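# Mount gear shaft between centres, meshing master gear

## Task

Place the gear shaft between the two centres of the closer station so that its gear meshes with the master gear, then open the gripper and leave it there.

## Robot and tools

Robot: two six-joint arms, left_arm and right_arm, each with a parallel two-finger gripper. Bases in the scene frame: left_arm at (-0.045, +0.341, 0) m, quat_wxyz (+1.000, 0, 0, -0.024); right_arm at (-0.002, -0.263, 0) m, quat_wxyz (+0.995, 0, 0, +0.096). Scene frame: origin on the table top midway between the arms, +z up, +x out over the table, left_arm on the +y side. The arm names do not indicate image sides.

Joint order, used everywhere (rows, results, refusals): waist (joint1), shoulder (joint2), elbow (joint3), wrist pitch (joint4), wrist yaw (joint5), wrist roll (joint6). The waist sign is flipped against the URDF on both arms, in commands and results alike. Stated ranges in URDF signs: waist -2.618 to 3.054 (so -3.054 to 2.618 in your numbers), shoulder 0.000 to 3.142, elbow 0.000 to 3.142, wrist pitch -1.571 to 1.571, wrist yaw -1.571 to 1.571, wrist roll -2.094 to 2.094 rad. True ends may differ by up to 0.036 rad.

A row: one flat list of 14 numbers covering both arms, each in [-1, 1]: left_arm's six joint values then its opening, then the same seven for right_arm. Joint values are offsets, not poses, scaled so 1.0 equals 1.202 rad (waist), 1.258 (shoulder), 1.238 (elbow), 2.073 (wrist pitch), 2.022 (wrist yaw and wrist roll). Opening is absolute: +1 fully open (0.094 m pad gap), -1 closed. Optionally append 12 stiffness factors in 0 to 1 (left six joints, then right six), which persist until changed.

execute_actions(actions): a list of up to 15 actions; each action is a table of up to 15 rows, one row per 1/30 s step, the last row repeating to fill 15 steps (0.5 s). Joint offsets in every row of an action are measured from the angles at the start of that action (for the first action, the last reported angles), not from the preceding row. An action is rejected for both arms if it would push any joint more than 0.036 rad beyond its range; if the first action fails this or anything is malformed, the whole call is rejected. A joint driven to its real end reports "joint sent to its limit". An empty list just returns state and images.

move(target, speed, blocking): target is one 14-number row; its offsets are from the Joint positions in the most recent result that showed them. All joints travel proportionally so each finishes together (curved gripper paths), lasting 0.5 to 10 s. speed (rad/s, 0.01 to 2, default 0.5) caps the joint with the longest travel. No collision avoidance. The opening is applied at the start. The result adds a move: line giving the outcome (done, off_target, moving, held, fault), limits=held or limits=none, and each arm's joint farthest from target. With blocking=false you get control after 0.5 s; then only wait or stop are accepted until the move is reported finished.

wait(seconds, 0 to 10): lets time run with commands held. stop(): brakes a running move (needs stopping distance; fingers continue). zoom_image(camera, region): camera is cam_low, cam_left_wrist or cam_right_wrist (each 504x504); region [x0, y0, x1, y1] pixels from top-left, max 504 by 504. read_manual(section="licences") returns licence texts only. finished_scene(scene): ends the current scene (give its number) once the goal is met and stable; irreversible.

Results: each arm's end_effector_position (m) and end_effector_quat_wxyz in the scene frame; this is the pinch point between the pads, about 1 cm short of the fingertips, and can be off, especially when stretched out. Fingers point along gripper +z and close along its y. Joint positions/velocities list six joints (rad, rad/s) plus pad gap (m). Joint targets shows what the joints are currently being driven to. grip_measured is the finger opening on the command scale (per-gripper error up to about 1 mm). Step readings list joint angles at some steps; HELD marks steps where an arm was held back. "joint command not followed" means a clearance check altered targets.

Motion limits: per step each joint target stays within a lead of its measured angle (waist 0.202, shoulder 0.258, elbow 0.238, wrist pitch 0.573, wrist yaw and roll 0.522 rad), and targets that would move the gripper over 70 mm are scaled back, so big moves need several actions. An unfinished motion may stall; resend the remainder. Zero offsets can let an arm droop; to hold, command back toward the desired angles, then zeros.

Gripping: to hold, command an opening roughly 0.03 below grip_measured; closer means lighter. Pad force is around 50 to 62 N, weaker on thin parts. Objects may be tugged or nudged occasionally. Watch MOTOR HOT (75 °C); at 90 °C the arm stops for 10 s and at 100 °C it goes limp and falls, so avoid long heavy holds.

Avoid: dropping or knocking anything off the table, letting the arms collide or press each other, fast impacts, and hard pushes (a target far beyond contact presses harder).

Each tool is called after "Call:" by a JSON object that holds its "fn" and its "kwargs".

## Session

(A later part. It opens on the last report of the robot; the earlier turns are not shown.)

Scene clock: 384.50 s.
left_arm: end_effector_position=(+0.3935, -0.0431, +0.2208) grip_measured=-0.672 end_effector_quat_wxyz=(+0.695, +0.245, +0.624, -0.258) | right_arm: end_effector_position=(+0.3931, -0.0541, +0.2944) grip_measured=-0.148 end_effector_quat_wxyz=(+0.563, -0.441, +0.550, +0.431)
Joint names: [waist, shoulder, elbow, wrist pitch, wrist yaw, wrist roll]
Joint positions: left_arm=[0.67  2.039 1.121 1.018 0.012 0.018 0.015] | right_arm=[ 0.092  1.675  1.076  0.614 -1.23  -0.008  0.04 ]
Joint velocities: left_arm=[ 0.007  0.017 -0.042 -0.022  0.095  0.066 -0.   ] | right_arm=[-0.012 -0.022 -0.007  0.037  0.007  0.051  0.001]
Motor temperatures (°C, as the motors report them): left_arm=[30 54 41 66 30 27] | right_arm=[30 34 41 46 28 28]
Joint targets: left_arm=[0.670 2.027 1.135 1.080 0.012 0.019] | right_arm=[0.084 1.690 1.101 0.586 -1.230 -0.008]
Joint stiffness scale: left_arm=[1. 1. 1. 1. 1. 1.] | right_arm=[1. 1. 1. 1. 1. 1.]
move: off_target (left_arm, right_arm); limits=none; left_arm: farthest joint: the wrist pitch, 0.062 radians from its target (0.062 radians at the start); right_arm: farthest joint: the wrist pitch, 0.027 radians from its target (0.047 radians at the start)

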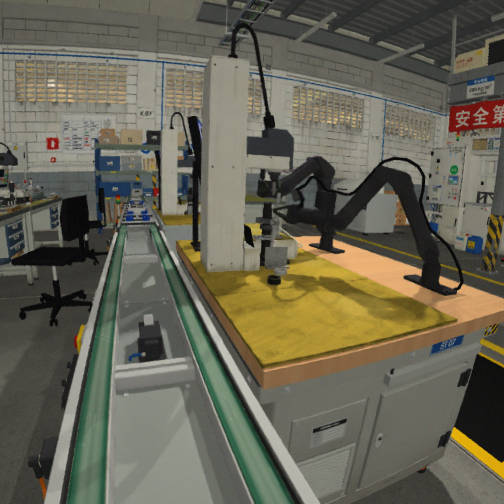

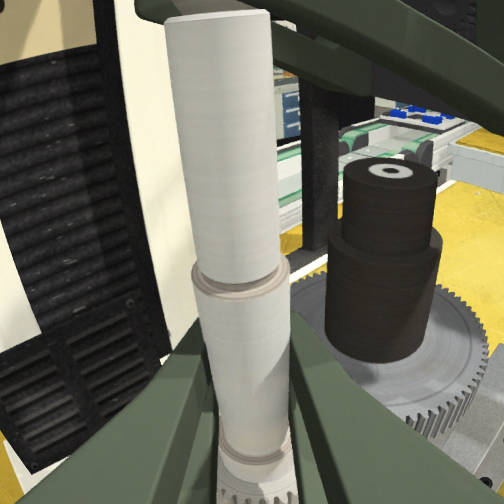

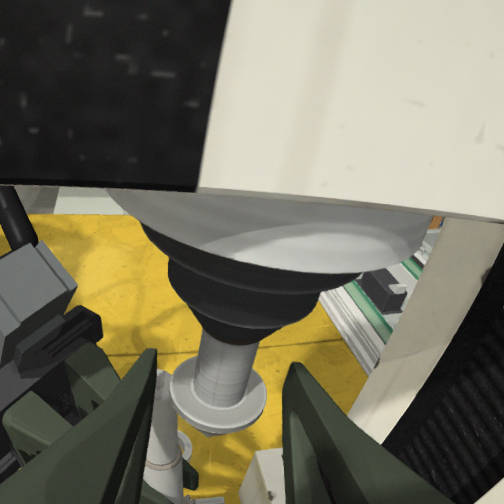

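Close.

Call:
{"fn": "execute_actions", "kwargs": {"actions": [[[0,-0.01,0.011,0.03,0,0,-0.72,0,0,0.01,0,0,0,-0.3],[0,-0.01,0.011,0.03,0,0,-0.72,0,0,0.01,0,0,0,-0.3],[0,-0.01,0.011,0.03,0,0,-0.72,0,0,0.01,0,0,0,-0.38],[0,-0.01,0.011,0.03,0,0,-0.72,0,0,0.01,0,0,0,-0.42],[0,-0.01,0.011,0.03,0,0,-0.72,0,0,0.01,0,0,0,-0.45],[0,-0.01,0.011,0.03,0,0,-0.72,0,0,0.01,0,0,0,-0.48],[0,-0.01,0.011,0.03,0,0,-0.72,0,0,0.01,0,0,0,-0.51]]]}}

Scene clock: 389.73 s.
left_arm: end_effector_position=(+0.3935, -0.0431, +0.2208) grip_measured=-0.672 end_effector_quat_wxyz=(+0.695, +0.245, +0.624, -0.258) | right_arm: end_effector_position=(+0.3919, -0.0538, +0.2945) grip_measured=-0.482 end_effector_quat_wxyz=(+0.562, -0.444, +0.548, +0.432)
Joint names: [waist, shoulder, elbow, wrist pitch, wrist yaw, wrist roll]
Joint positions: left_arm=[0.67  2.039 1.121 1.018 0.012 0.018 0.015] | right_arm=[ 0.092  1.675  1.076  0.615 -1.237 -0.009  0.024]
Joint velocities: left_arm=[ 0.007 -0.012 -0.017 -0.022  0.007 -0.051  0.001] | right_arm=[-0.002  0.002 -0.002  0.037  0.051  0.022  0.001]
Motor temperatures (°C, as the motors report them): left_arm=[30 54 41 66 30 27] | right_arm=[30 35 41 46 28 28]
Joint targets: left_arm=[0.670 2.027 1.135 1.080 0.012 0.018] | right_arm=[0.092 1.675 1.088 0.614 -1.230 -0.008]
Joint stiffness scale: left_arm=[1. 1. 1. 1. 1. 1.] | right_arm=[1. 1. 1. 1. 1. 1.]
Step readings (joint positions):
0: left_arm=[0.670 2.039 1.121 1.018 0.012 0.018] | right_arm=[0.092 1.675 1.076 0.614 -1.230 -0.008]
1: left_arm=[0.670 2.039 1.121 1.018 0.012 0.018] | right_arm=[0.092 1.675 1.076 0.614 -1.230 -0.008]
2: left_arm=[0.670 2.039 1.121 1.018 0.012 0.018] | right_arm=[0.092 1.675 1.076 0.615 -1.230 -0.008]
4: left_arm=[0.670 2.039 1.121 1.018 0.012 0.018] | right_arm=[0.092 1.675 1.076 0.615 -1.233 -0.008]
8: left_arm=[0.670 2.039 1.121 1.018 0.012 0.018] | right_arm=[0.092 1.675 1.076 0.615 -1.237 -0.009]
15: Joint positions above

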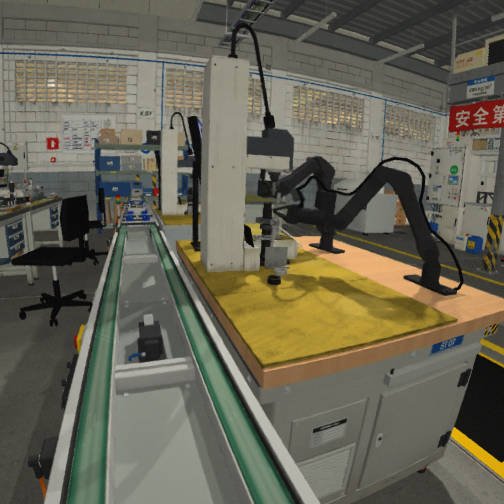

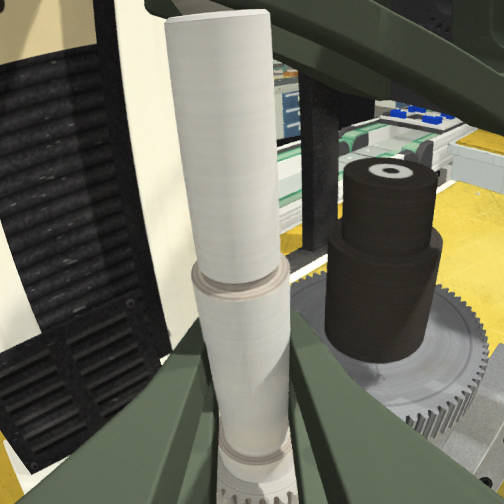

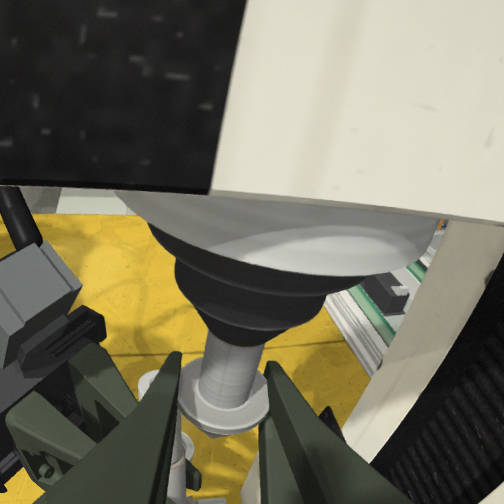

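Lift.

Call:
{"fn": "move", "kwargs": {"target": [0,-0.01,0.011,0.03,0,0,-0.72, 0,-0.068,0.092,-0.007,0,0,-0.51], "speed": 0.1}}

Call:
{"fn": "zoom_image", "kwargs": {"camera": "cam_low", "region": [235,150,325,240]}}

Scene clock: 394.20 s.
left_arm: end_effector_position=(+0.3935, -0.0431, +0.2208) grip_measured=-0.672 end_effector_quat_wxyz=(+0.695, +0.245, +0.624, -0.258) | right_arm: end_effector_position=(+0.3915, -0.0536, +0.3101) grip_measured=-0.482 end_effector_quat_wxyz=(+0.560, -0.446, +0.549, +0.432)
Joint names: [waist, shoulder, elbow, wrist pitch, wrist yaw, wrist roll]
Joint positions: left_arm=[0.67  2.039 1.121 1.018 0.012 0.018 0.015] | right_arm=[ 0.092  1.654  1.126  0.527 -1.24  -0.025  0.024]
Joint velocities: left_arm=[ 0.002 -0.017  0.007 -0.051  0.066 -0.007 -0.001] | right_arm=[ 0.022  0.017 -0.007  0.11  -0.051  0.022 -0.001]
Motor temperatures (°C, as the motors report them): left_arm=[30 54 41 65 30 27] | right_arm=[30 36 41 45 28 28]
Joint targets: left_arm=[0.670 2.027 1.135 1.080 0.012 0.018] | right_arm=[0.092 1.590 1.190 0.601 -1.237 -0.009]
Joint stiffness scale: left_arm=[1. 1. 1. 1. 1. 1.] | right_arm=[1. 1. 1. 1. 1. 1.]
move: off_target (left_arm, right_arm); limits=none; left_arm: farthest joint: the wrist pitch, 0.062 radians from its target (0.062 radians at the start); right_arm: farthest joint: the wrist pitch, 0.073 radians from its target (0.014 radians at the start)

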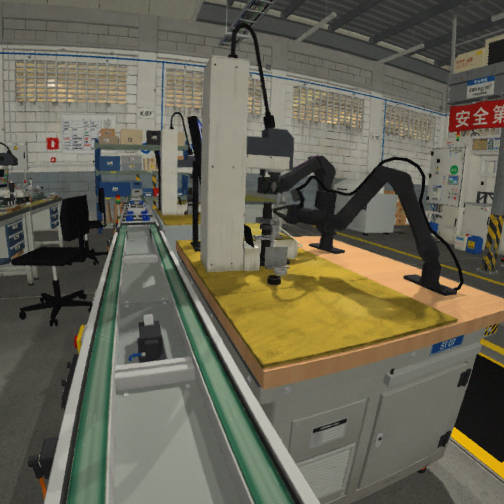

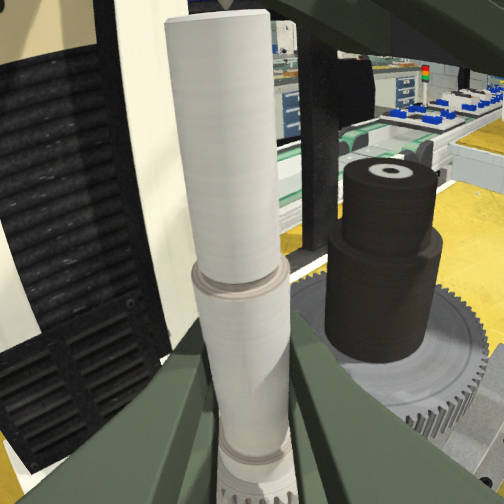

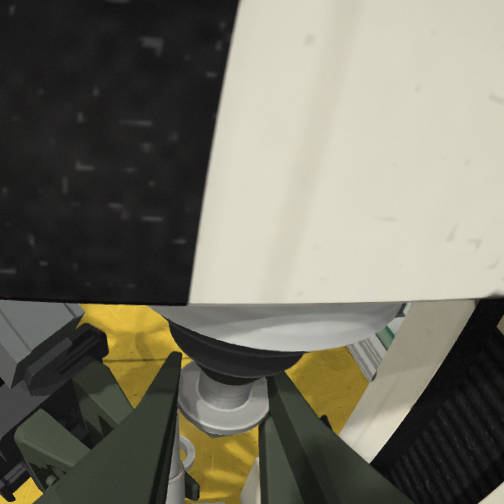

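Region (235, 150, 325, 240) of cam_low's 504x504 image, scaled by 5.600, with more detail than that image has.

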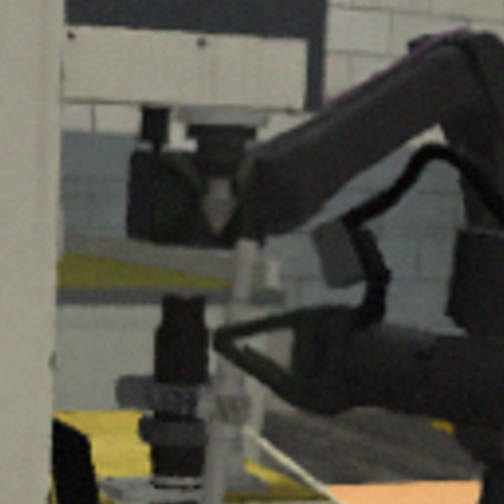

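Call:
{"fn": "execute_actions", "kwargs": {"actions": [[[0,-0.012,0.018,0.025,0,0,-0.72,0,-0.051,0.051,0.035,0,0,-0.51],[0,-0.014,0.024,0.02,0,0,-0.72,0,-0.051,0.051,0.035,0,0,-0.51],[0,-0.016,0.03,0.016,0,0,-0.72,0,-0.051,0.051,0.035,0,0,-0.51],[0.002,-0.018,0.035,0.012,0,0,-0.72,0,-0.051,0.051,0.035,0,0,-0.51],[0.004,-0.02,0.04,0.008,0.003,0,-0.72,0,-0.051,0.051,0.035,0,0,-0.51],[0.004,-0.022,0.045,0.004,0.003,0,-0.72,0,-0.051,0.051,0.035,0,0,-0.51],[0.006,-0.024,0.05,0,0.005,0,-0.72,0,-0.051,0.051,0.035,0,0,-0.51],[0.006,-0.025,0.055,-0.005,0.005,0,-0.72,0,-0.051,0.051,0.035,0,0,-0.51],[0.008,-0.026,0.06,-0.01,0.007,0,-0.72,0,-0.051,0.051,0.035,0,0,-0.51],[0.008,-0.028,0.064,-0.015,0.008,0,-0.72,0,-0.051,0.051,0.035,0,0,-0.51]]]}}

Call:
{"fn": "execute_actions", "kwargs": {"actions": []}}

Scene clock: 401.17 s.
left_arm: end_effector_position=(+0.3981, -0.0480, +0.2214) grip_measured=-0.672 end_effector_quat_wxyz=(+0.685, +0.250, +0.634, -0.256) | right_arm: end_effector_position=(+0.3915, -0.0536, +0.3100) grip_measured=-0.482 end_effector_quat_wxyz=(+0.560, -0.446, +0.549, +0.431)
Joint names: [waist, shoulder, elbow, wrist pitch, wrist yaw, wrist roll]
Joint positions: left_arm=[0.67  2.039 1.161 0.949 0.016 0.018 0.015] | right_arm=[ 0.092  1.654  1.126  0.526 -1.24  -0.028  0.024]
Joint velocities: left_arm=[ 0.002  0.012  0.012 -0.037 -0.007 -0.007  0.   ] | right_arm=[-0.017 -0.017 -0.007 -0.051  0.022 -0.022  0.   ]
Motor temperatures (°C, as the motors report them): left_arm=[30 54 41 65 30 27] | right_arm=[30 40 43 47 28 28]
Joint targets: left_arm=[0.680 2.004 1.201 0.987 0.028 0.018] | right_arm=[0.092 1.590 1.190 0.600 -1.240 -0.025]
Joint stiffness scale: left_arm=[1. 1. 1. 1. 1. 1.] | right_arm=[1. 1. 1. 1. 1. 1.]
Step readings (joint positions):
0: left_arm=[0.670 2.039 1.121 1.018 0.012 0.018] | right_arm=[0.092 1.654 1.126 0.527 -1.240 -0.025]
1: left_arm=[0.670 2.039 1.121 1.018 0.012 0.018] | right_arm=[0.092 1.654 1.126 0.527 -1.240 -0.026]
2: left_arm=[0.670 2.039 1.121 1.018 0.012 0.018] | right_arm=[0.092 1.654 1.126 0.527 -1.240 -0.026]
4: left_arm=[0.670 2.039 1.121 1.018 0.012 0.018] | right_arm=[0.092 1.654 1.126 0.526 -1.240 -0.028]
8: left_arm=[0.670 2.039 1.139 0.991 0.013 0.018] | right_arm=[0.092 1.654 1.126 0.526 -1.240 -0.028]
15: Joint positions above

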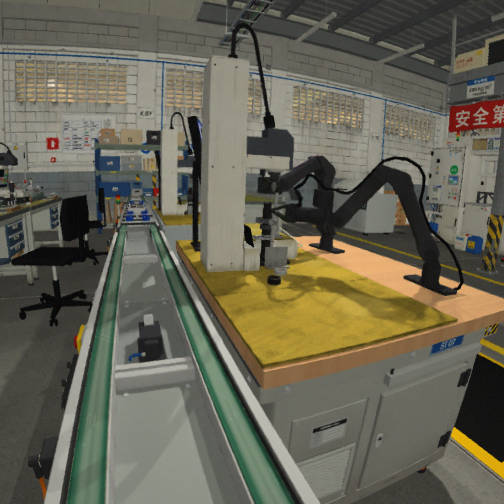

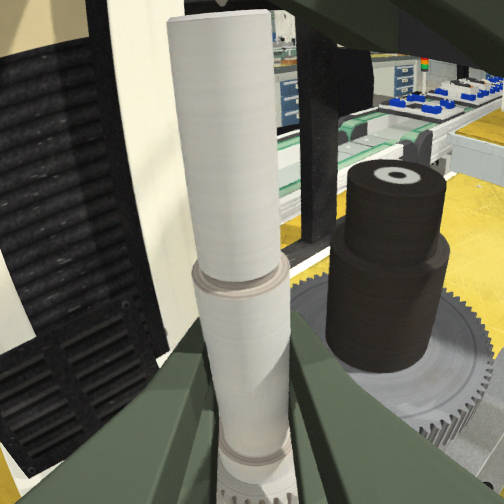

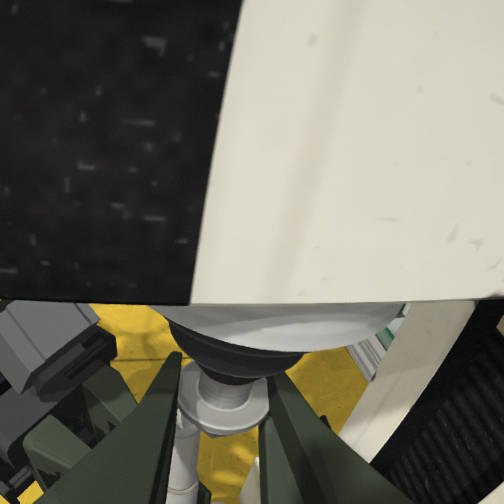

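Scene clock: 401.17 s.
left_arm: end_effector_position=(+0.3981, -0.0480, +0.2214) grip_measured=-0.672 end_effector_quat_wxyz=(+0.685, +0.250, +0.634, -0.256) | right_arm: end_effector_position=(+0.3915, -0.0536, +0.3100) grip_measured=-0.482 end_effector_quat_wxyz=(+0.560, -0.446, +0.549, +0.431)
Joint names: [waist, shoulder, elbow, wrist pitch, wrist yaw, wrist roll]
Joint positions: left_arm=[0.67  2.039 1.161 0.949 0.016 0.018 0.015] | right_arm=[ 0.092  1.654  1.126  0.526 -1.24  -0.028  0.024]
Joint velocities: left_arm=[ 0.002  0.012  0.012 -0.037 -0.007 -0.007  0.   ] | right_arm=[-0.017 -0.017 -0.007 -0.051  0.022 -0.022  0.   ]
Motor temperatures (°C, as the motors report them): left_arm=[30 54 41 65 30 27] | right_arm=[30 40 43 47 28 28]
Joint targets: left_arm=[0.680 2.004 1.201 0.987 0.028 0.018] | right_arm=[0.092 1.590 1.190 0.600 -1.240 -0.025]
Joint stiffness scale: left_arm=[1. 1. 1. 1. 1. 1.] | right_arm=[1. 1. 1. 1. 1. 1.]

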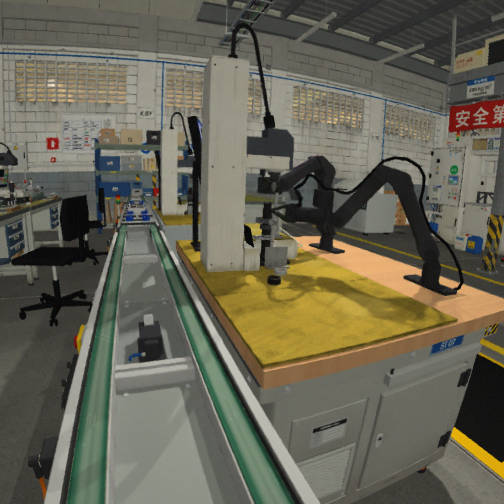

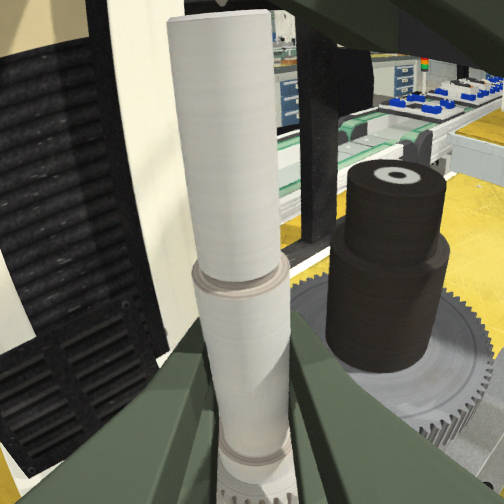

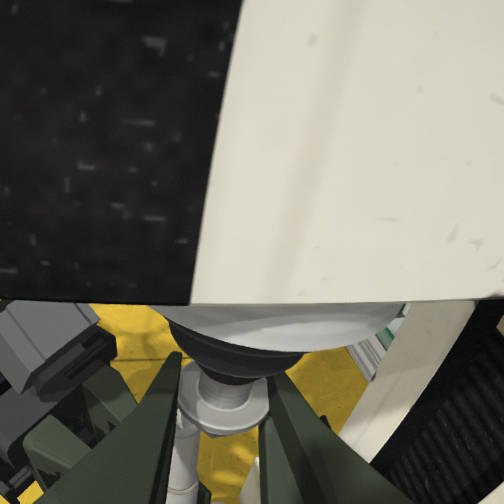

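Call:
{"fn": "execute_actions", "kwargs": {"actions": [[[0.008,-0.03,0.036,0.014,0.006,0,-0.72,0,-0.051,0.051,0.035,0,0.008,-0.51],[0.008,-0.031,0.04,0.01,0.006,0,-0.72,0,-0.051,0.051,0.035,0,0.008,-0.51],[0.008,-0.032,0.044,0.005,0.006,0,-0.72,0,-0.051,0.051,0.035,0,0.008,-0.51],[0.008,-0.034,0.048,0,0.006,0,-0.72,0,-0.051,0.051,0.035,0,0.008,-0.51],[0.008,-0.035,0.052,-0.004,0.006,0,-0.72,0,-0.051,0.051,0.035,0,0.008,-0.51],[0.008,-0.036,0.056,-0.008,0.007,0,-0.72,0,-0.051,0.051,0.035,0,0.008,-0.51],[0.008,-0.037,0.06,-0.012,0.008,0,-0.72,0,-0.051,0.051,0.035,0,0.008,-0.51],[0.009,-0.038,0.063,-0.016,0.009,0,-0.72,0,-0.051,0.051,0.035,0,0.008,-0.51],[0.01,-0.039,0.066,-0.02,0.01,0,-0.72,0,-0.051,0.051,0.035,0,0.008,-0.51],[0.01,-0.04,0.069,-0.024,0.01,0,-0.72,0,-0.051,0.051,0.035,0,0.008,-0.51]]]}}

Call:
{"fn": "zoom_image", "kwargs": {"camera": "cam_low", "region": [235,165,325,255]}}

Scene clock: 409.13 s.
left_arm: end_effector_position=(+0.4039, -0.0518, +0.2213) grip_measured=-0.672 end_effector_quat_wxyz=(+0.674, +0.252, +0.648, -0.252) | right_arm: end_effector_position=(+0.3915, -0.0536, +0.3100) grip_measured=-0.482 end_effector_quat_wxyz=(+0.560, -0.446, +0.549, +0.432)
Joint names: [waist, shoulder, elbow, wrist pitch, wrist yaw, wrist roll]
Joint positions: left_arm=[0.67  2.039 1.205 0.869 0.011 0.013 0.015] | right_arm=[ 0.092  1.654  1.126  0.526 -1.24  -0.028  0.024]
Joint velocities: left_arm=[ 0.007  0.007  0.002 -0.022  0.007  0.081 -0.001] | right_arm=[ 0.002  0.022 -0.002  0.007 -0.007 -0.022 -0.001]
Motor temperatures (°C, as the motors report them): left_arm=[30 55 42 63 30 27] | right_arm=[30 42 45 48 28 28]
Joint targets: left_arm=[0.682 1.989 1.246 0.899 0.036 0.018] | right_arm=[0.092 1.590 1.190 0.599 -1.240 -0.012]
Joint stiffness scale: left_arm=[1. 1. 1. 1. 1. 1.] | right_arm=[1. 1. 1. 1. 1. 1.]
Step readings (joint positions):
0: left_arm=[0.670 2.039 1.162 0.947 0.016 0.018] | right_arm=[0.092 1.654 1.126 0.526 -1.240 -0.028]
1: left_arm=[0.670 2.039 1.162 0.947 0.016 0.018] | right_arm=[0.092 1.654 1.126 0.526 -1.240 -0.028]
2: left_arm=[0.670 2.039 1.164 0.945 0.016 0.018] | right_arm=[0.092 1.654 1.126 0.526 -1.240 -0.028]
4: left_arm=[0.670 2.039 1.171 0.932 0.016 0.018] | right_arm=[0.092 1.654 1.126 0.526 -1.240 -0.028]
8: left_arm=[0.670 2.039 1.188 0.901 0.012 0.014] | right_arm=[0.092 1.654 1.126 0.526 -1.240 -0.028]
15: Joint positions above

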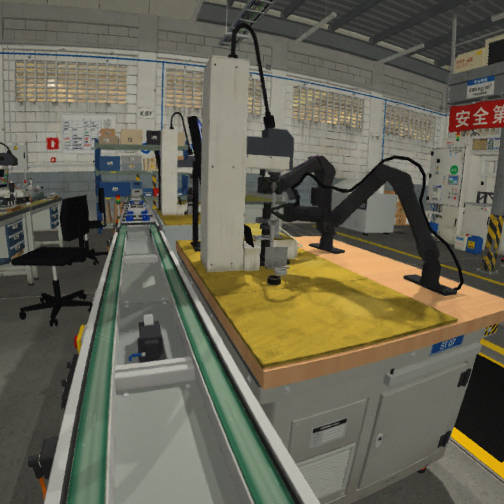

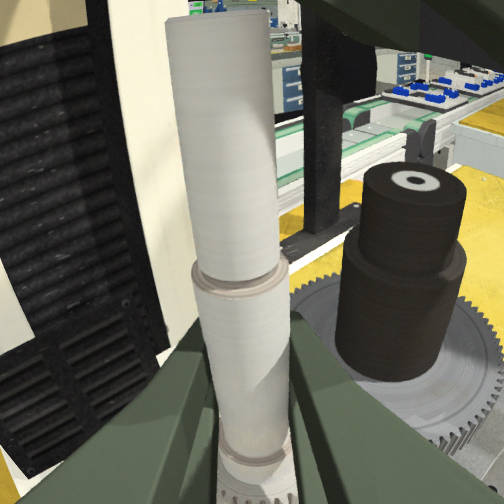

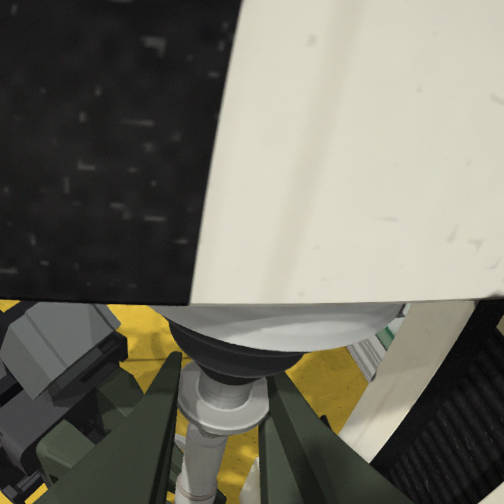

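Region (235, 165, 325, 255) of cam_low's 504x504 image, scaled by 5.600, with more detail than that image has.

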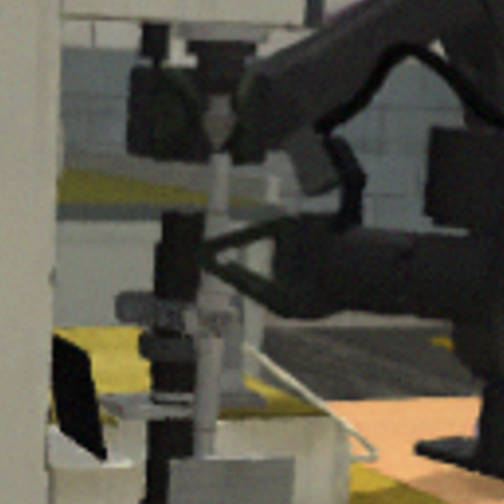

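Call:
{"fn": "execute_actions", "kwargs": {"actions": [[[0.012,-0.039,0.033,0.014,0.015,0.004,-0.72,0,-0.045,0.045,0.033,0,0.008,-0.51],[0.014,-0.038,0.033,0.014,0.017,0.005,-0.72,0,-0.04,0.04,0.033,0,0.008,-0.51],[0.015,-0.037,0.033,0.014,0.019,0.006,-0.72,0,-0.036,0.035,0.033,0,0.008,-0.51],[0.016,-0.036,0.033,0.014,0.021,0.006,-0.72,0,-0.032,0.03,0.033,0,0.008,-0.51],[0.017,-0.036,0.033,0.014,0.023,0.006,-0.72,0,-0.028,0.025,0.033,0,0.008,-0.51],[0.018,-0.036,0.033,0.014,0.025,0.006,-0.72,0,-0.025,0.02,0.033,0,0.008,-0.51]]]}}

Call:
{"fn": "zoom_image", "kwargs": {"camera": "cam_left_wrist", "region": [150,0,300,60]}}

Scene clock: 413.87 s.
left_arm: end_effector_position=(+0.4039, -0.0520, +0.2212) grip_measured=-0.672 end_effector_quat_wxyz=(+0.673, +0.252, +0.648, -0.252) | right_arm: end_effector_position=(+0.3915, -0.0536, +0.3100) grip_measured=-0.482 end_effector_quat_wxyz=(+0.560, -0.446, +0.549, +0.432)
Joint names: [waist, shoulder, elbow, wrist pitch, wrist yaw, wrist roll]
Joint positions: left_arm=[0.67  2.039 1.205 0.867 0.012 0.013 0.015] | right_arm=[ 0.092  1.654  1.126  0.526 -1.24  -0.027  0.024]
Joint velocities: left_arm=[-0.002  0.002  0.002  0.037  0.022  0.037 -0.001] | right_arm=[ 0.002  0.012 -0.002 -0.007 -0.022 -0.051 -0.001]
Motor temperatures (°C, as the motors report them): left_arm=[30 57 42 63 30 27] | right_arm=[30 43 46 48 28 28]
Joint targets: left_arm=[0.692 1.994 1.245 0.898 0.061 0.025] | right_arm=[0.092 1.623 1.151 0.595 -1.240 -0.011]
Joint stiffness scale: left_arm=[1. 1. 1. 1. 1. 1.] | right_arm=[1. 1. 1. 1. 1. 1.]
Step readings (joint positions):
0: left_arm=[0.670 2.039 1.205 0.867 0.011 0.013] | right_arm=[0.092 1.654 1.126 0.526 -1.240 -0.027]
1: left_arm=[0.670 2.039 1.205 0.867 0.011 0.013] | right_arm=[0.092 1.654 1.126 0.526 -1.240 -0.027]
2: left_arm=[0.670 2.039 1.205 0.867 0.011 0.013] | right_arm=[0.092 1.654 1.126 0.526 -1.240 -0.027]
4: left_arm=[0.670 2.039 1.205 0.867 0.011 0.013] | right_arm=[0.092 1.654 1.126 0.526 -1.240 -0.027]
8: left_arm=[0.670 2.039 1.205 0.867 0.012 0.013] | right_arm=[0.092 1.654 1.126 0.526 -1.240 -0.027]
15: Joint positions above

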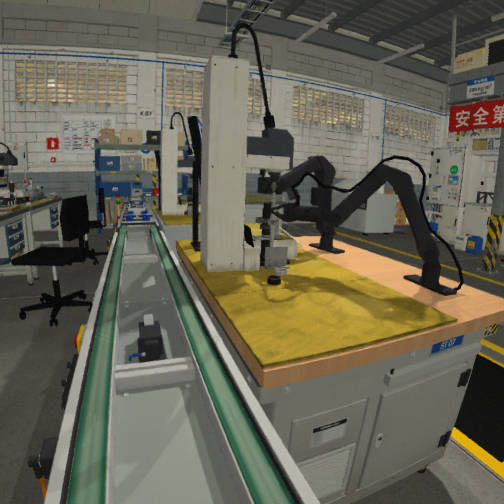

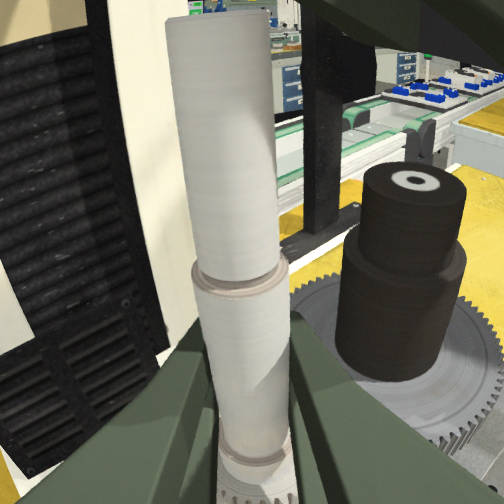

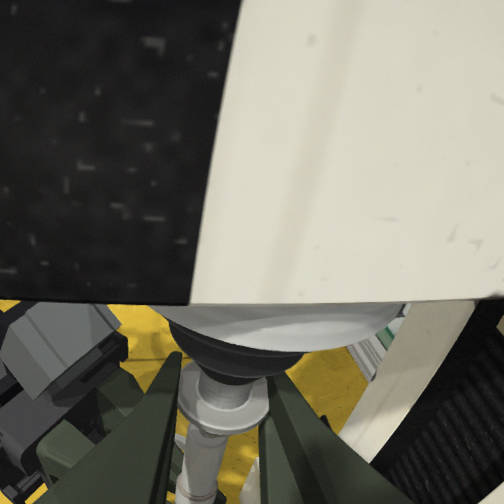

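Region (150, 0, 300, 60) of cam_left_wrist's 504x504 image, scaled by 3.360, with more detail than that image has; it fills the top 202 rows of this view, and the rest is white.

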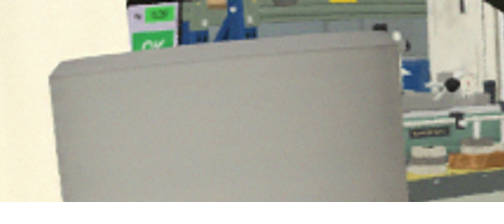

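Call:
{"fn": "execute_actions", "kwargs": {"actions": [[[0.02,-0.036,0.032,0.015,0.027,0.007,-0.72,0,-0.022,0.016,0.035,0,0.008,-0.51],[0.021,-0.036,0.032,0.015,0.029,0.008,-0.72,0,-0.02,0.012,0.036,0,0.008,-0.51],[0.022,-0.036,0.032,0.015,0.031,0.008,-0.72,0,-0.018,0.009,0.037,0,0.008,-0.51],[0.023,-0.036,0.032,0.015,0.033,0.009,-0.72,0,-0.016,0.006,0.037,0,0.008,-0.51],[0.024,-0.036,0.032,0.015,0.035,0.01,-0.72,0,-0.014,0.003,0.037,0,0.008,-0.51]]]}}

Scene clock: 418.23 s.
left_arm: end_effector_position=(+0.4028, -0.0532, +0.2211) grip_measured=-0.672 end_effector_quat_wxyz=(+0.673, +0.257, +0.646, -0.253) | right_arm: end_effector_position=(+0.3916, -0.0538, +0.3082) grip_measured=-0.482 end_effector_quat_wxyz=(+0.559, -0.445, +0.551, +0.432)
Joint names: [waist, shoulder, elbow, wrist pitch, wrist yaw, wrist roll]
Joint positions: left_arm=[0.67  2.039 1.205 0.867 0.021 0.019 0.015] | right_arm=[ 0.092  1.654  1.121  0.528 -1.237 -0.027  0.024]
Joint velocities: left_arm=[ 0.002 -0.017  0.007  0.007  0.022 -0.007  0.001] | right_arm=[ 0.017 -0.002 -0.012 -0.037 -0.066  0.022 -0.001]
Motor temperatures (°C, as the motors report them): left_arm=[30 57 43 62 30 27] | right_arm=[30 43 45 48 28 28]
Joint targets: left_arm=[0.699 1.994 1.245 0.898 0.083 0.033] | right_arm=[0.092 1.636 1.130 0.603 -1.240 -0.011]
Joint stiffness scale: left_arm=[1. 1. 1. 1. 1. 1.] | right_arm=[1. 1. 1. 1. 1. 1.]
Step readings (joint positions):
0: left_arm=[0.670 2.039 1.205 0.867 0.012 0.013] | right_arm=[0.092 1.654 1.126 0.526 -1.240 -0.027]
1: left_arm=[0.670 2.039 1.205 0.867 0.012 0.013] | right_arm=[0.092 1.654 1.126 0.526 -1.240 -0.027]
2: left_arm=[0.670 2.039 1.205 0.867 0.013 0.013] | right_arm=[0.092 1.654 1.126 0.526 -1.240 -0.027]
4: left_arm=[0.670 2.039 1.205 0.867 0.016 0.015] | right_arm=[0.092 1.654 1.126 0.526 -1.240 -0.027]
8: left_arm=[0.670 2.039 1.205 0.867 0.019 0.017] | right_arm=[0.092 1.654 1.121 0.528 -1.237 -0.027]
15: Joint positions above

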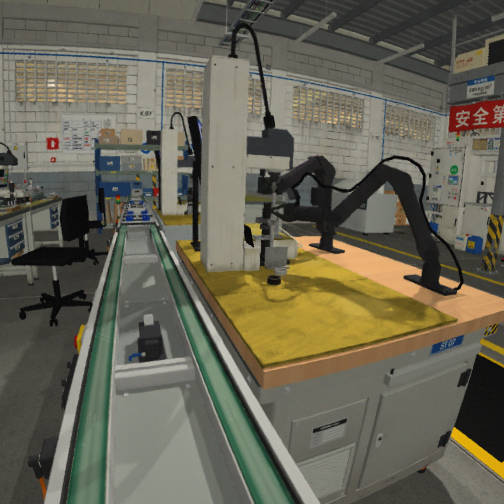

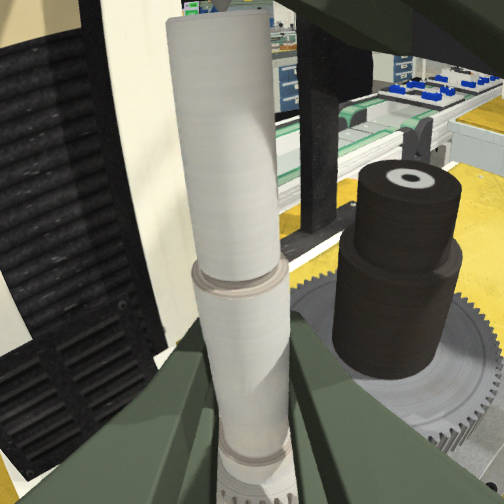

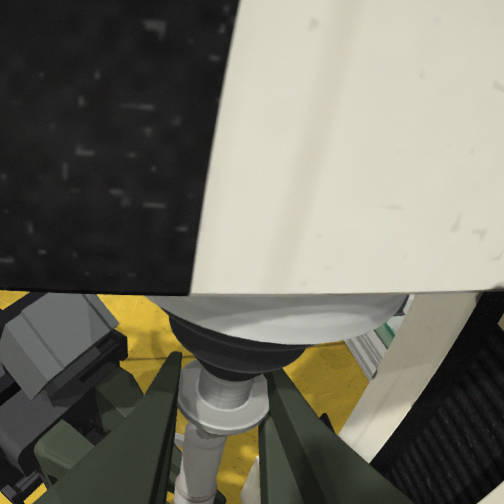

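Call:
{"fn": "zoom_image", "kwargs": {"camera": "cam_low", "region": [255,170,295,210]}}

Region (255, 170, 295, 210) of cam_low's 504x504 image, scaled by 12.600, with more detail than that image has.

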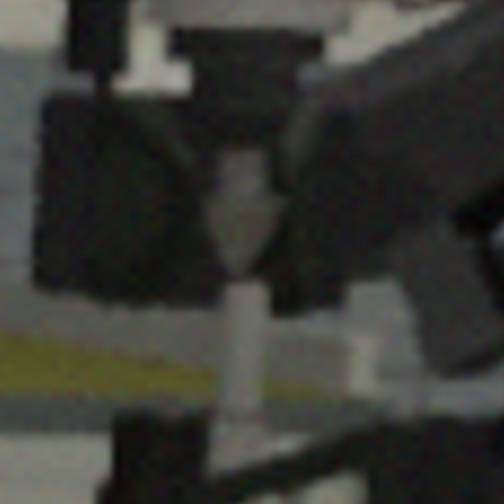

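Call:
{"fn": "execute_actions", "kwargs": {"actions": [[[0.024,-0.036,0.035,0.012,0.031,0.007,-0.72,0,-0.02,0.02,0.036,0,0.008,-0.51],[0.024,-0.036,0.038,0.009,0.032,0.007,-0.72,0,-0.02,0.02,0.036,0,0.008,-0.51],[0.024,-0.036,0.041,0.005,0.033,0.007,-0.72,0,-0.02,0.02,0.036,0,0.008,-0.51],[0.024,-0.036,0.044,0.002,0.033,0.007,-0.72,0,-0.02,0.02,0.036,0,0.008,-0.51]]]}}

Call:
{"fn": "zoom_image", "kwargs": {"camera": "cam_low", "region": [255,170,295,210]}}

Scene clock: 424.53 s.
left_arm: end_effector_position=(+0.4039, -0.0550, +0.2214) grip_measured=-0.672 end_effector_quat_wxyz=(+0.669, +0.261, +0.649, -0.251) | right_arm: end_effector_position=(+0.3916, -0.0538, +0.3082) grip_measured=-0.482 end_effector_quat_wxyz=(+0.559, -0.445, +0.551, +0.432)
Joint names: [waist, shoulder, elbow, wrist pitch, wrist yaw, wrist roll]
Joint positions: left_arm=[0.67  2.039 1.219 0.842 0.024 0.023 0.015] | right_arm=[ 0.092  1.654  1.121  0.528 -1.237 -0.027  0.024]
Joint velocities: left_arm=[ 0.007 -0.002  0.002 -0.051 -0.051  0.007 -0.001] | right_arm=[-0.012  0.012 -0.017  0.051 -0.037 -0.037  0.   ]
Motor temperatures (°C, as the motors report them): left_arm=[30 58 43 62 30 27] | right_arm=[30 42 44 49 28 28]
Joint targets: left_arm=[0.699 1.994 1.260 0.872 0.088 0.034] | right_arm=[0.092 1.629 1.146 0.603 -1.237 -0.011]
Joint stiffness scale: left_arm=[1. 1. 1. 1. 1. 1.] | right_arm=[1. 1. 1. 1. 1. 1.]
Step readings (joint positions):
0: left_arm=[0.670 2.039 1.205 0.867 0.021 0.019] | right_arm=[0.092 1.654 1.121 0.528 -1.237 -0.027]
1: left_arm=[0.670 2.039 1.205 0.867 0.021 0.020] | right_arm=[0.092 1.654 1.121 0.528 -1.237 -0.027]
2: left_arm=[0.670 2.039 1.206 0.866 0.021 0.020] | right_arm=[0.092 1.654 1.121 0.528 -1.237 -0.027]
4: left_arm=[0.670 2.039 1.212 0.856 0.023 0.021] | right_arm=[0.092 1.654 1.121 0.528 -1.237 -0.027]
8: left_arm=[0.670 2.039 1.218 0.843 0.024 0.022] | right_arm=[0.092 1.654 1.121 0.528 -1.237 -0.027]
15: Joint positions above

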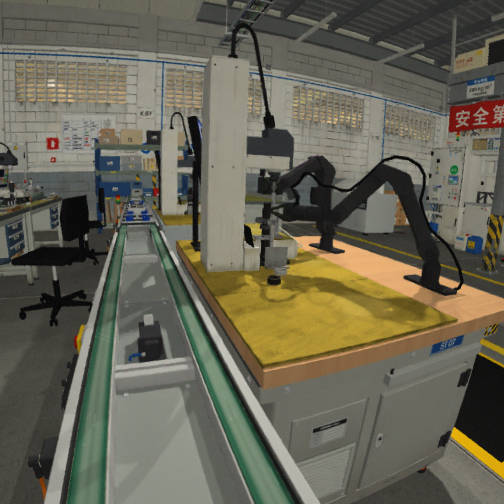

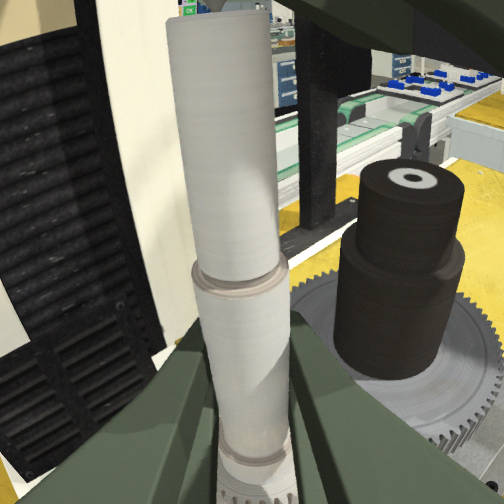

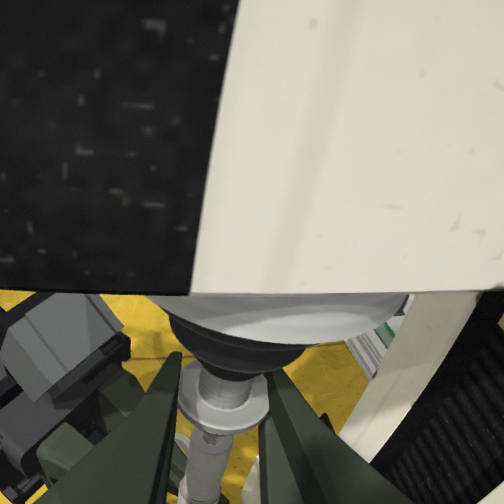

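Region (255, 170, 295, 210) of cam_low's 504x504 image, scaled by 12.600, with more detail than that image has.

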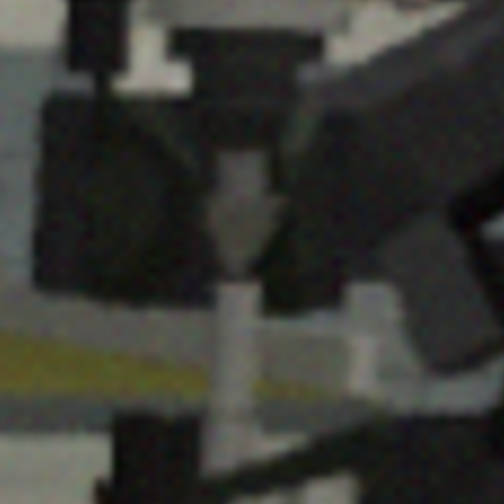

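Aligned. Lower the quill.

Call:
{"fn": "execute_actions", "kwargs": {"actions": [[[0.02,-0.03,0.025,0.015,0.025,0,-0.72,0,-0.016,0.012,0.036,0,0.008,-0.51],[0.02,-0.03,0.025,0.015,0.025,0,-0.72,0,-0.013,0.007,0.036,0,0.008,-0.51],[0.02,-0.03,0.025,0.015,0.025,0,-0.72,0,-0.011,0.004,0.037,0,0.008,-0.51],[0.02,-0.03,0.025,0.015,0.025,0,-0.72,0,-0.009,0.002,0.038,0,0.008,-0.51],[0.02,-0.03,0.025,0.015,0.025,0,-0.72,0,-0.007,0,0.039,0,0.008,-0.51],[0.02,-0.03,0.025,0.015,0.025,0,-0.72,0,-0.005,-0.003,0.04,0,0.008,-0.51],[0.02,-0.03,0.025,0.015,0.025,0,-0.72,0,-0.003,-0.006,0.04,0,0.008,-0.51],[0.02,-0.03,0.025,0.015,0.025,0,-0.72,0,-0.001,-0.009,0.04,0,0.008,-0.51],[0.02,-0.03,0.025,0.015,0.025,0,-0.72,0,0.001,-0.012,0.04,0,0.008,-0.51],[0.02,-0.03,0.025,0.015,0.025,0,-0.72,0,0.003,-0.015,0.04,0,0.008,-0.51]]]}}

Scene clock: 429.50 s.
left_arm: end_effector_position=(+0.4039, -0.0550, +0.2214) grip_measured=-0.672 end_effector_quat_wxyz=(+0.669, +0.261, +0.649, -0.251) | right_arm: end_effector_position=(+0.3916, -0.0537, +0.3026) grip_measured=-0.482 end_effector_quat_wxyz=(+0.560, -0.445, +0.549, +0.432)
Joint names: [waist, shoulder, elbow, wrist pitch, wrist yaw, wrist roll]
Joint positions: left_arm=[0.67  2.039 1.219 0.842 0.024 0.023 0.015] | right_arm=[ 0.092  1.663  1.104  0.559 -1.239 -0.025  0.024]
Joint velocities: left_arm=[-0.007 -0.002  0.027 -0.007 -0.051  0.007  0.001] | right_arm=[-0.002 -0.012 -0.012 -0.007 -0.037  0.022 -0.   ]
Motor temperatures (°C, as the motors report them): left_arm=[30 59 43 61 30 27] | right_arm=[30 42 44 49 28 28]
Joint targets: left_arm=[0.694 2.002 1.250 0.873 0.075 0.023] | right_arm=[0.092 1.658 1.103 0.611 -1.237 -0.011]
Joint stiffness scale: left_arm=[1. 1. 1. 1. 1. 1.] | right_arm=[1. 1. 1. 1. 1. 1.]
Step readings (joint positions):
0: left_arm=[0.670 2.039 1.219 0.842 0.024 0.023] | right_arm=[0.092 1.654 1.121 0.528 -1.237 -0.027]
1: left_arm=[0.670 2.039 1.219 0.842 0.024 0.023] | right_arm=[0.092 1.654 1.121 0.528 -1.237 -0.027]
2: left_arm=[0.670 2.039 1.219 0.842 0.024 0.023] | right_arm=[0.092 1.654 1.121 0.528 -1.237 -0.027]
4: left_arm=[0.670 2.039 1.219 0.842 0.024 0.023] | right_arm=[0.092 1.654 1.118 0.528 -1.236 -0.027]
8: left_arm=[0.670 2.039 1.219 0.842 0.024 0.023] | right_arm=[0.092 1.661 1.109 0.542 -1.240 -0.028]
15: Joint positions above

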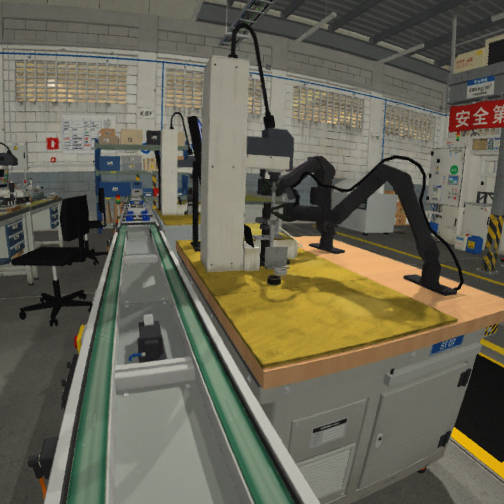

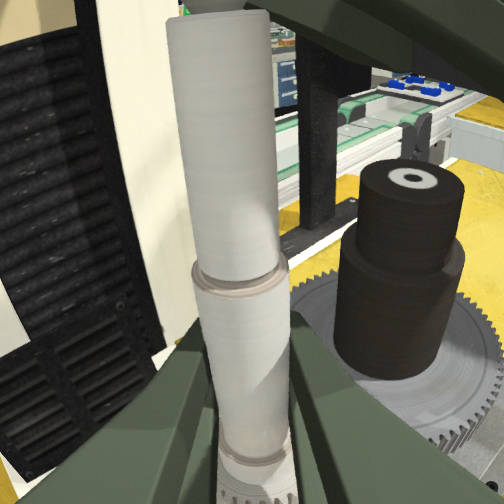

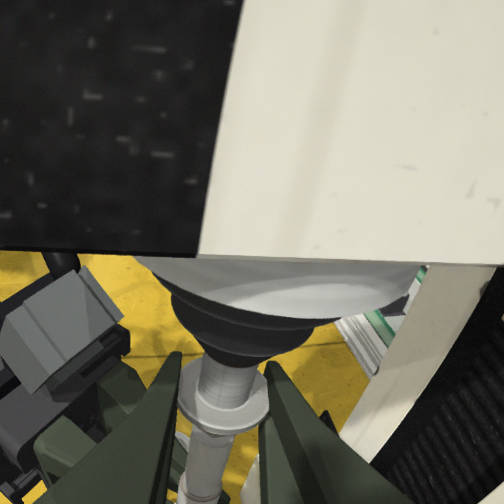

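Seated. Release right and retreat.

Call:
{"fn": "execute_actions", "kwargs": {"actions": [[[0.015,-0.025,0.02,0.01,0.02,0,-0.72,0,0,0,0.015,0,0,-0.51],[0.015,-0.025,0.02,0.01,0.02,0,-0.72,0,0,0,0.01,0,0,-0.51],[0.01,-0.02,0.02,0.01,0.015,0,-0.72,0,0,0,0.003,0,0,-0.49],[0.01,-0.02,0.02,0.01,0.015,0,-0.72,0,0,0,0,0,0,-0.47],[0.01,-0.02,0.02,0.01,0.015,0,-0.72,0,0,0,0,0,0,-0.45],[0.01,-0.02,0.015,0.01,0.01,0,-0.72,0,0,0.005,0,0,0,-0.4],[0.01,-0.02,0.015,0.01,0.01,0,-0.72,0,0,0.005,0,0,0,-0.3],[0.005,-0.015,0.012,0.005,0.005,0,-0.72,0,0,0.005,0,0,0,-0.15]]]}}

Call:
{"fn": "move", "kwargs": {"target": [0,-0.01,0.01,0,0,0,-0.72, 0.12,-0.115,-0.125,0,0,0,-0.15], "speed": 0.25}}

Scene clock: 434.37 s.
left_arm: end_effector_position=(+0.4044, -0.0545, +0.2209) grip_measured=-0.672 end_effector_quat_wxyz=(+0.669, +0.260, +0.650, -0.250) | right_arm: end_effector_position=(+0.3917, -0.0537, +0.3023) grip_measured=-0.152 end_effector_quat_wxyz=(+0.560, -0.446, +0.549, +0.432)
Joint names: [waist, shoulder, elbow, wrist pitch, wrist yaw, wrist roll]
Joint positions: left_arm=[0.67  2.039 1.219 0.84  0.02  0.023 0.015] | right_arm=[ 0.092  1.663  1.104  0.56  -1.239 -0.025  0.04 ]
Joint velocities: left_arm=[ 0.007 -0.002  0.002  0.037 -0.037 -0.11  -0.   ] | right_arm=[-0.002  0.012 -0.022 -0.022  0.022  0.081  0.   ]
Motor temperatures (°C, as the motors report them): left_arm=[30 59 43 61 30 27] | right_arm=[30 41 43 49 28 28]
Joint targets: left_arm=[0.676 2.021 1.234 0.852 0.034 0.023] | right_arm=[0.092 1.663 1.110 0.559 -1.239 -0.025]
Joint stiffness scale: left_arm=[1. 1. 1. 1. 1. 1.] | right_arm=[1. 1. 1. 1. 1. 1.]
Step readings (joint positions):
0: left_arm=[0.670 2.039 1.219 0.842 0.024 0.023] | right_arm=[0.092 1.663 1.104 0.562 -1.239 -0.023]
1: left_arm=[0.670 2.039 1.219 0.841 0.024 0.023] | right_arm=[0.092 1.663 1.104 0.562 -1.239 -0.023]
2: left_arm=[0.670 2.039 1.219 0.841 0.024 0.023] | right_arm=[0.092 1.663 1.104 0.561 -1.239 -0.023]
4: left_arm=[0.670 2.039 1.219 0.841 0.023 0.023] | right_arm=[0.092 1.663 1.104 0.558 -1.239 -0.025]
8: left_arm=[0.670 2.039 1.219 0.840 0.021 0.023] | right_arm=[0.092 1.663 1.104 0.559 -1.239 -0.025]
15: Joint positions above

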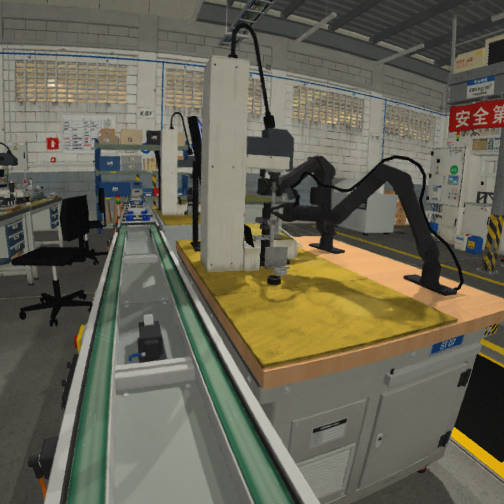

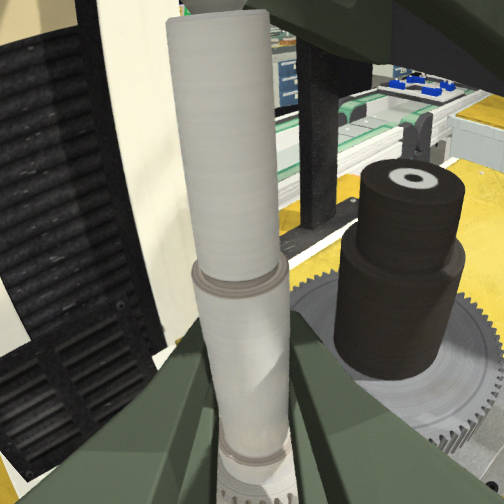

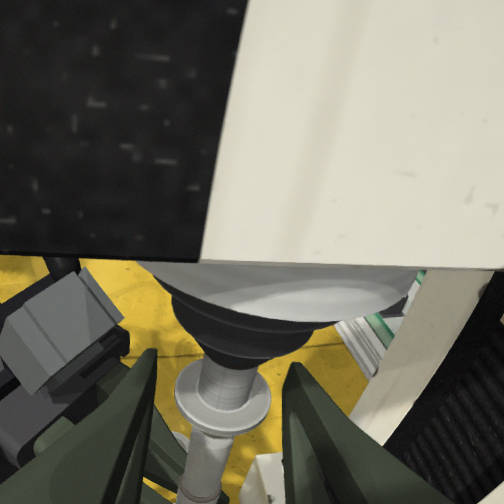

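Scene clock: 435.33 s.
left_arm: end_effector_position=(+0.4046, -0.0543, +0.2207) grip_measured=-0.672 end_effector_quat_wxyz=(+0.669, +0.259, +0.650, -0.249) | right_arm: end_effector_position=(+0.3831, -0.1085, +0.2989) grip_measured=-0.152 end_effector_quat_wxyz=(+0.585, -0.404, +0.582, +0.394)
Joint names: [waist, shoulder, elbow, wrist pitch, wrist yaw, wrist roll]
Joint positions: left_arm=[0.67  2.039 1.219 0.839 0.019 0.023 0.015] | right_arm=[ 0.231  1.539  0.967  0.561 -1.239 -0.025  0.04 ]
Joint velocities: left_arm=[ 0.017 -0.007 -0.007  0.037 -0.007 -0.051 -0.   ] | right_arm=[-0.007  0.012 -0.017 -0.022 -0.037 -0.037 -0.   ]
Motor temperatures (°C, as the motors report them): left_arm=[30 59 43 60 30 27] | right_arm=[30 41 43 49 28 28]
Joint targets: left_arm=[0.670 2.027 1.232 0.840 0.020 0.023] | right_arm=[0.237 1.518 0.949 0.560 -1.239 -0.025]
Joint stiffness scale: left_arm=[1. 1. 1. 1. 1. 1.] | right_arm=[1. 1. 1. 1. 1. 1.]
move: off_target (right_arm); limits=none; left_arm: farthest joint: the shoulder, 0.013 radians from its target (0.013 radians at the start); right_arm: farthest joint: the shoulder, 0.021 radians from its target (0.145 radians at the start)

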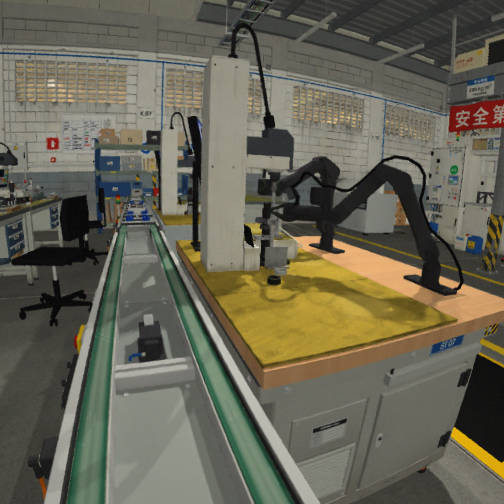

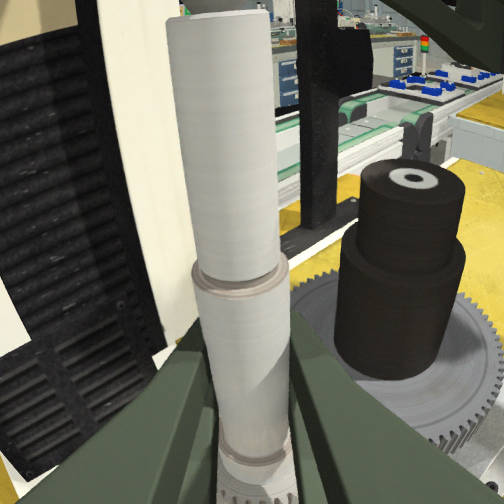

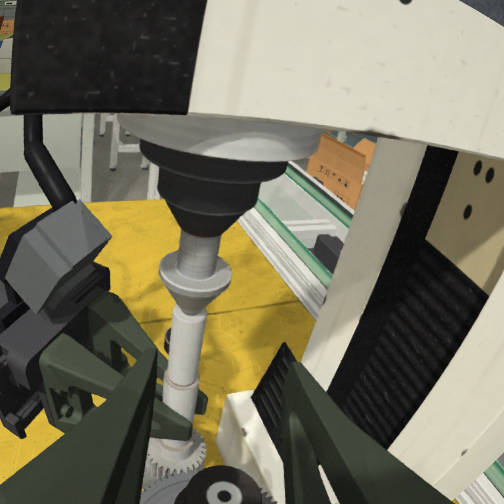

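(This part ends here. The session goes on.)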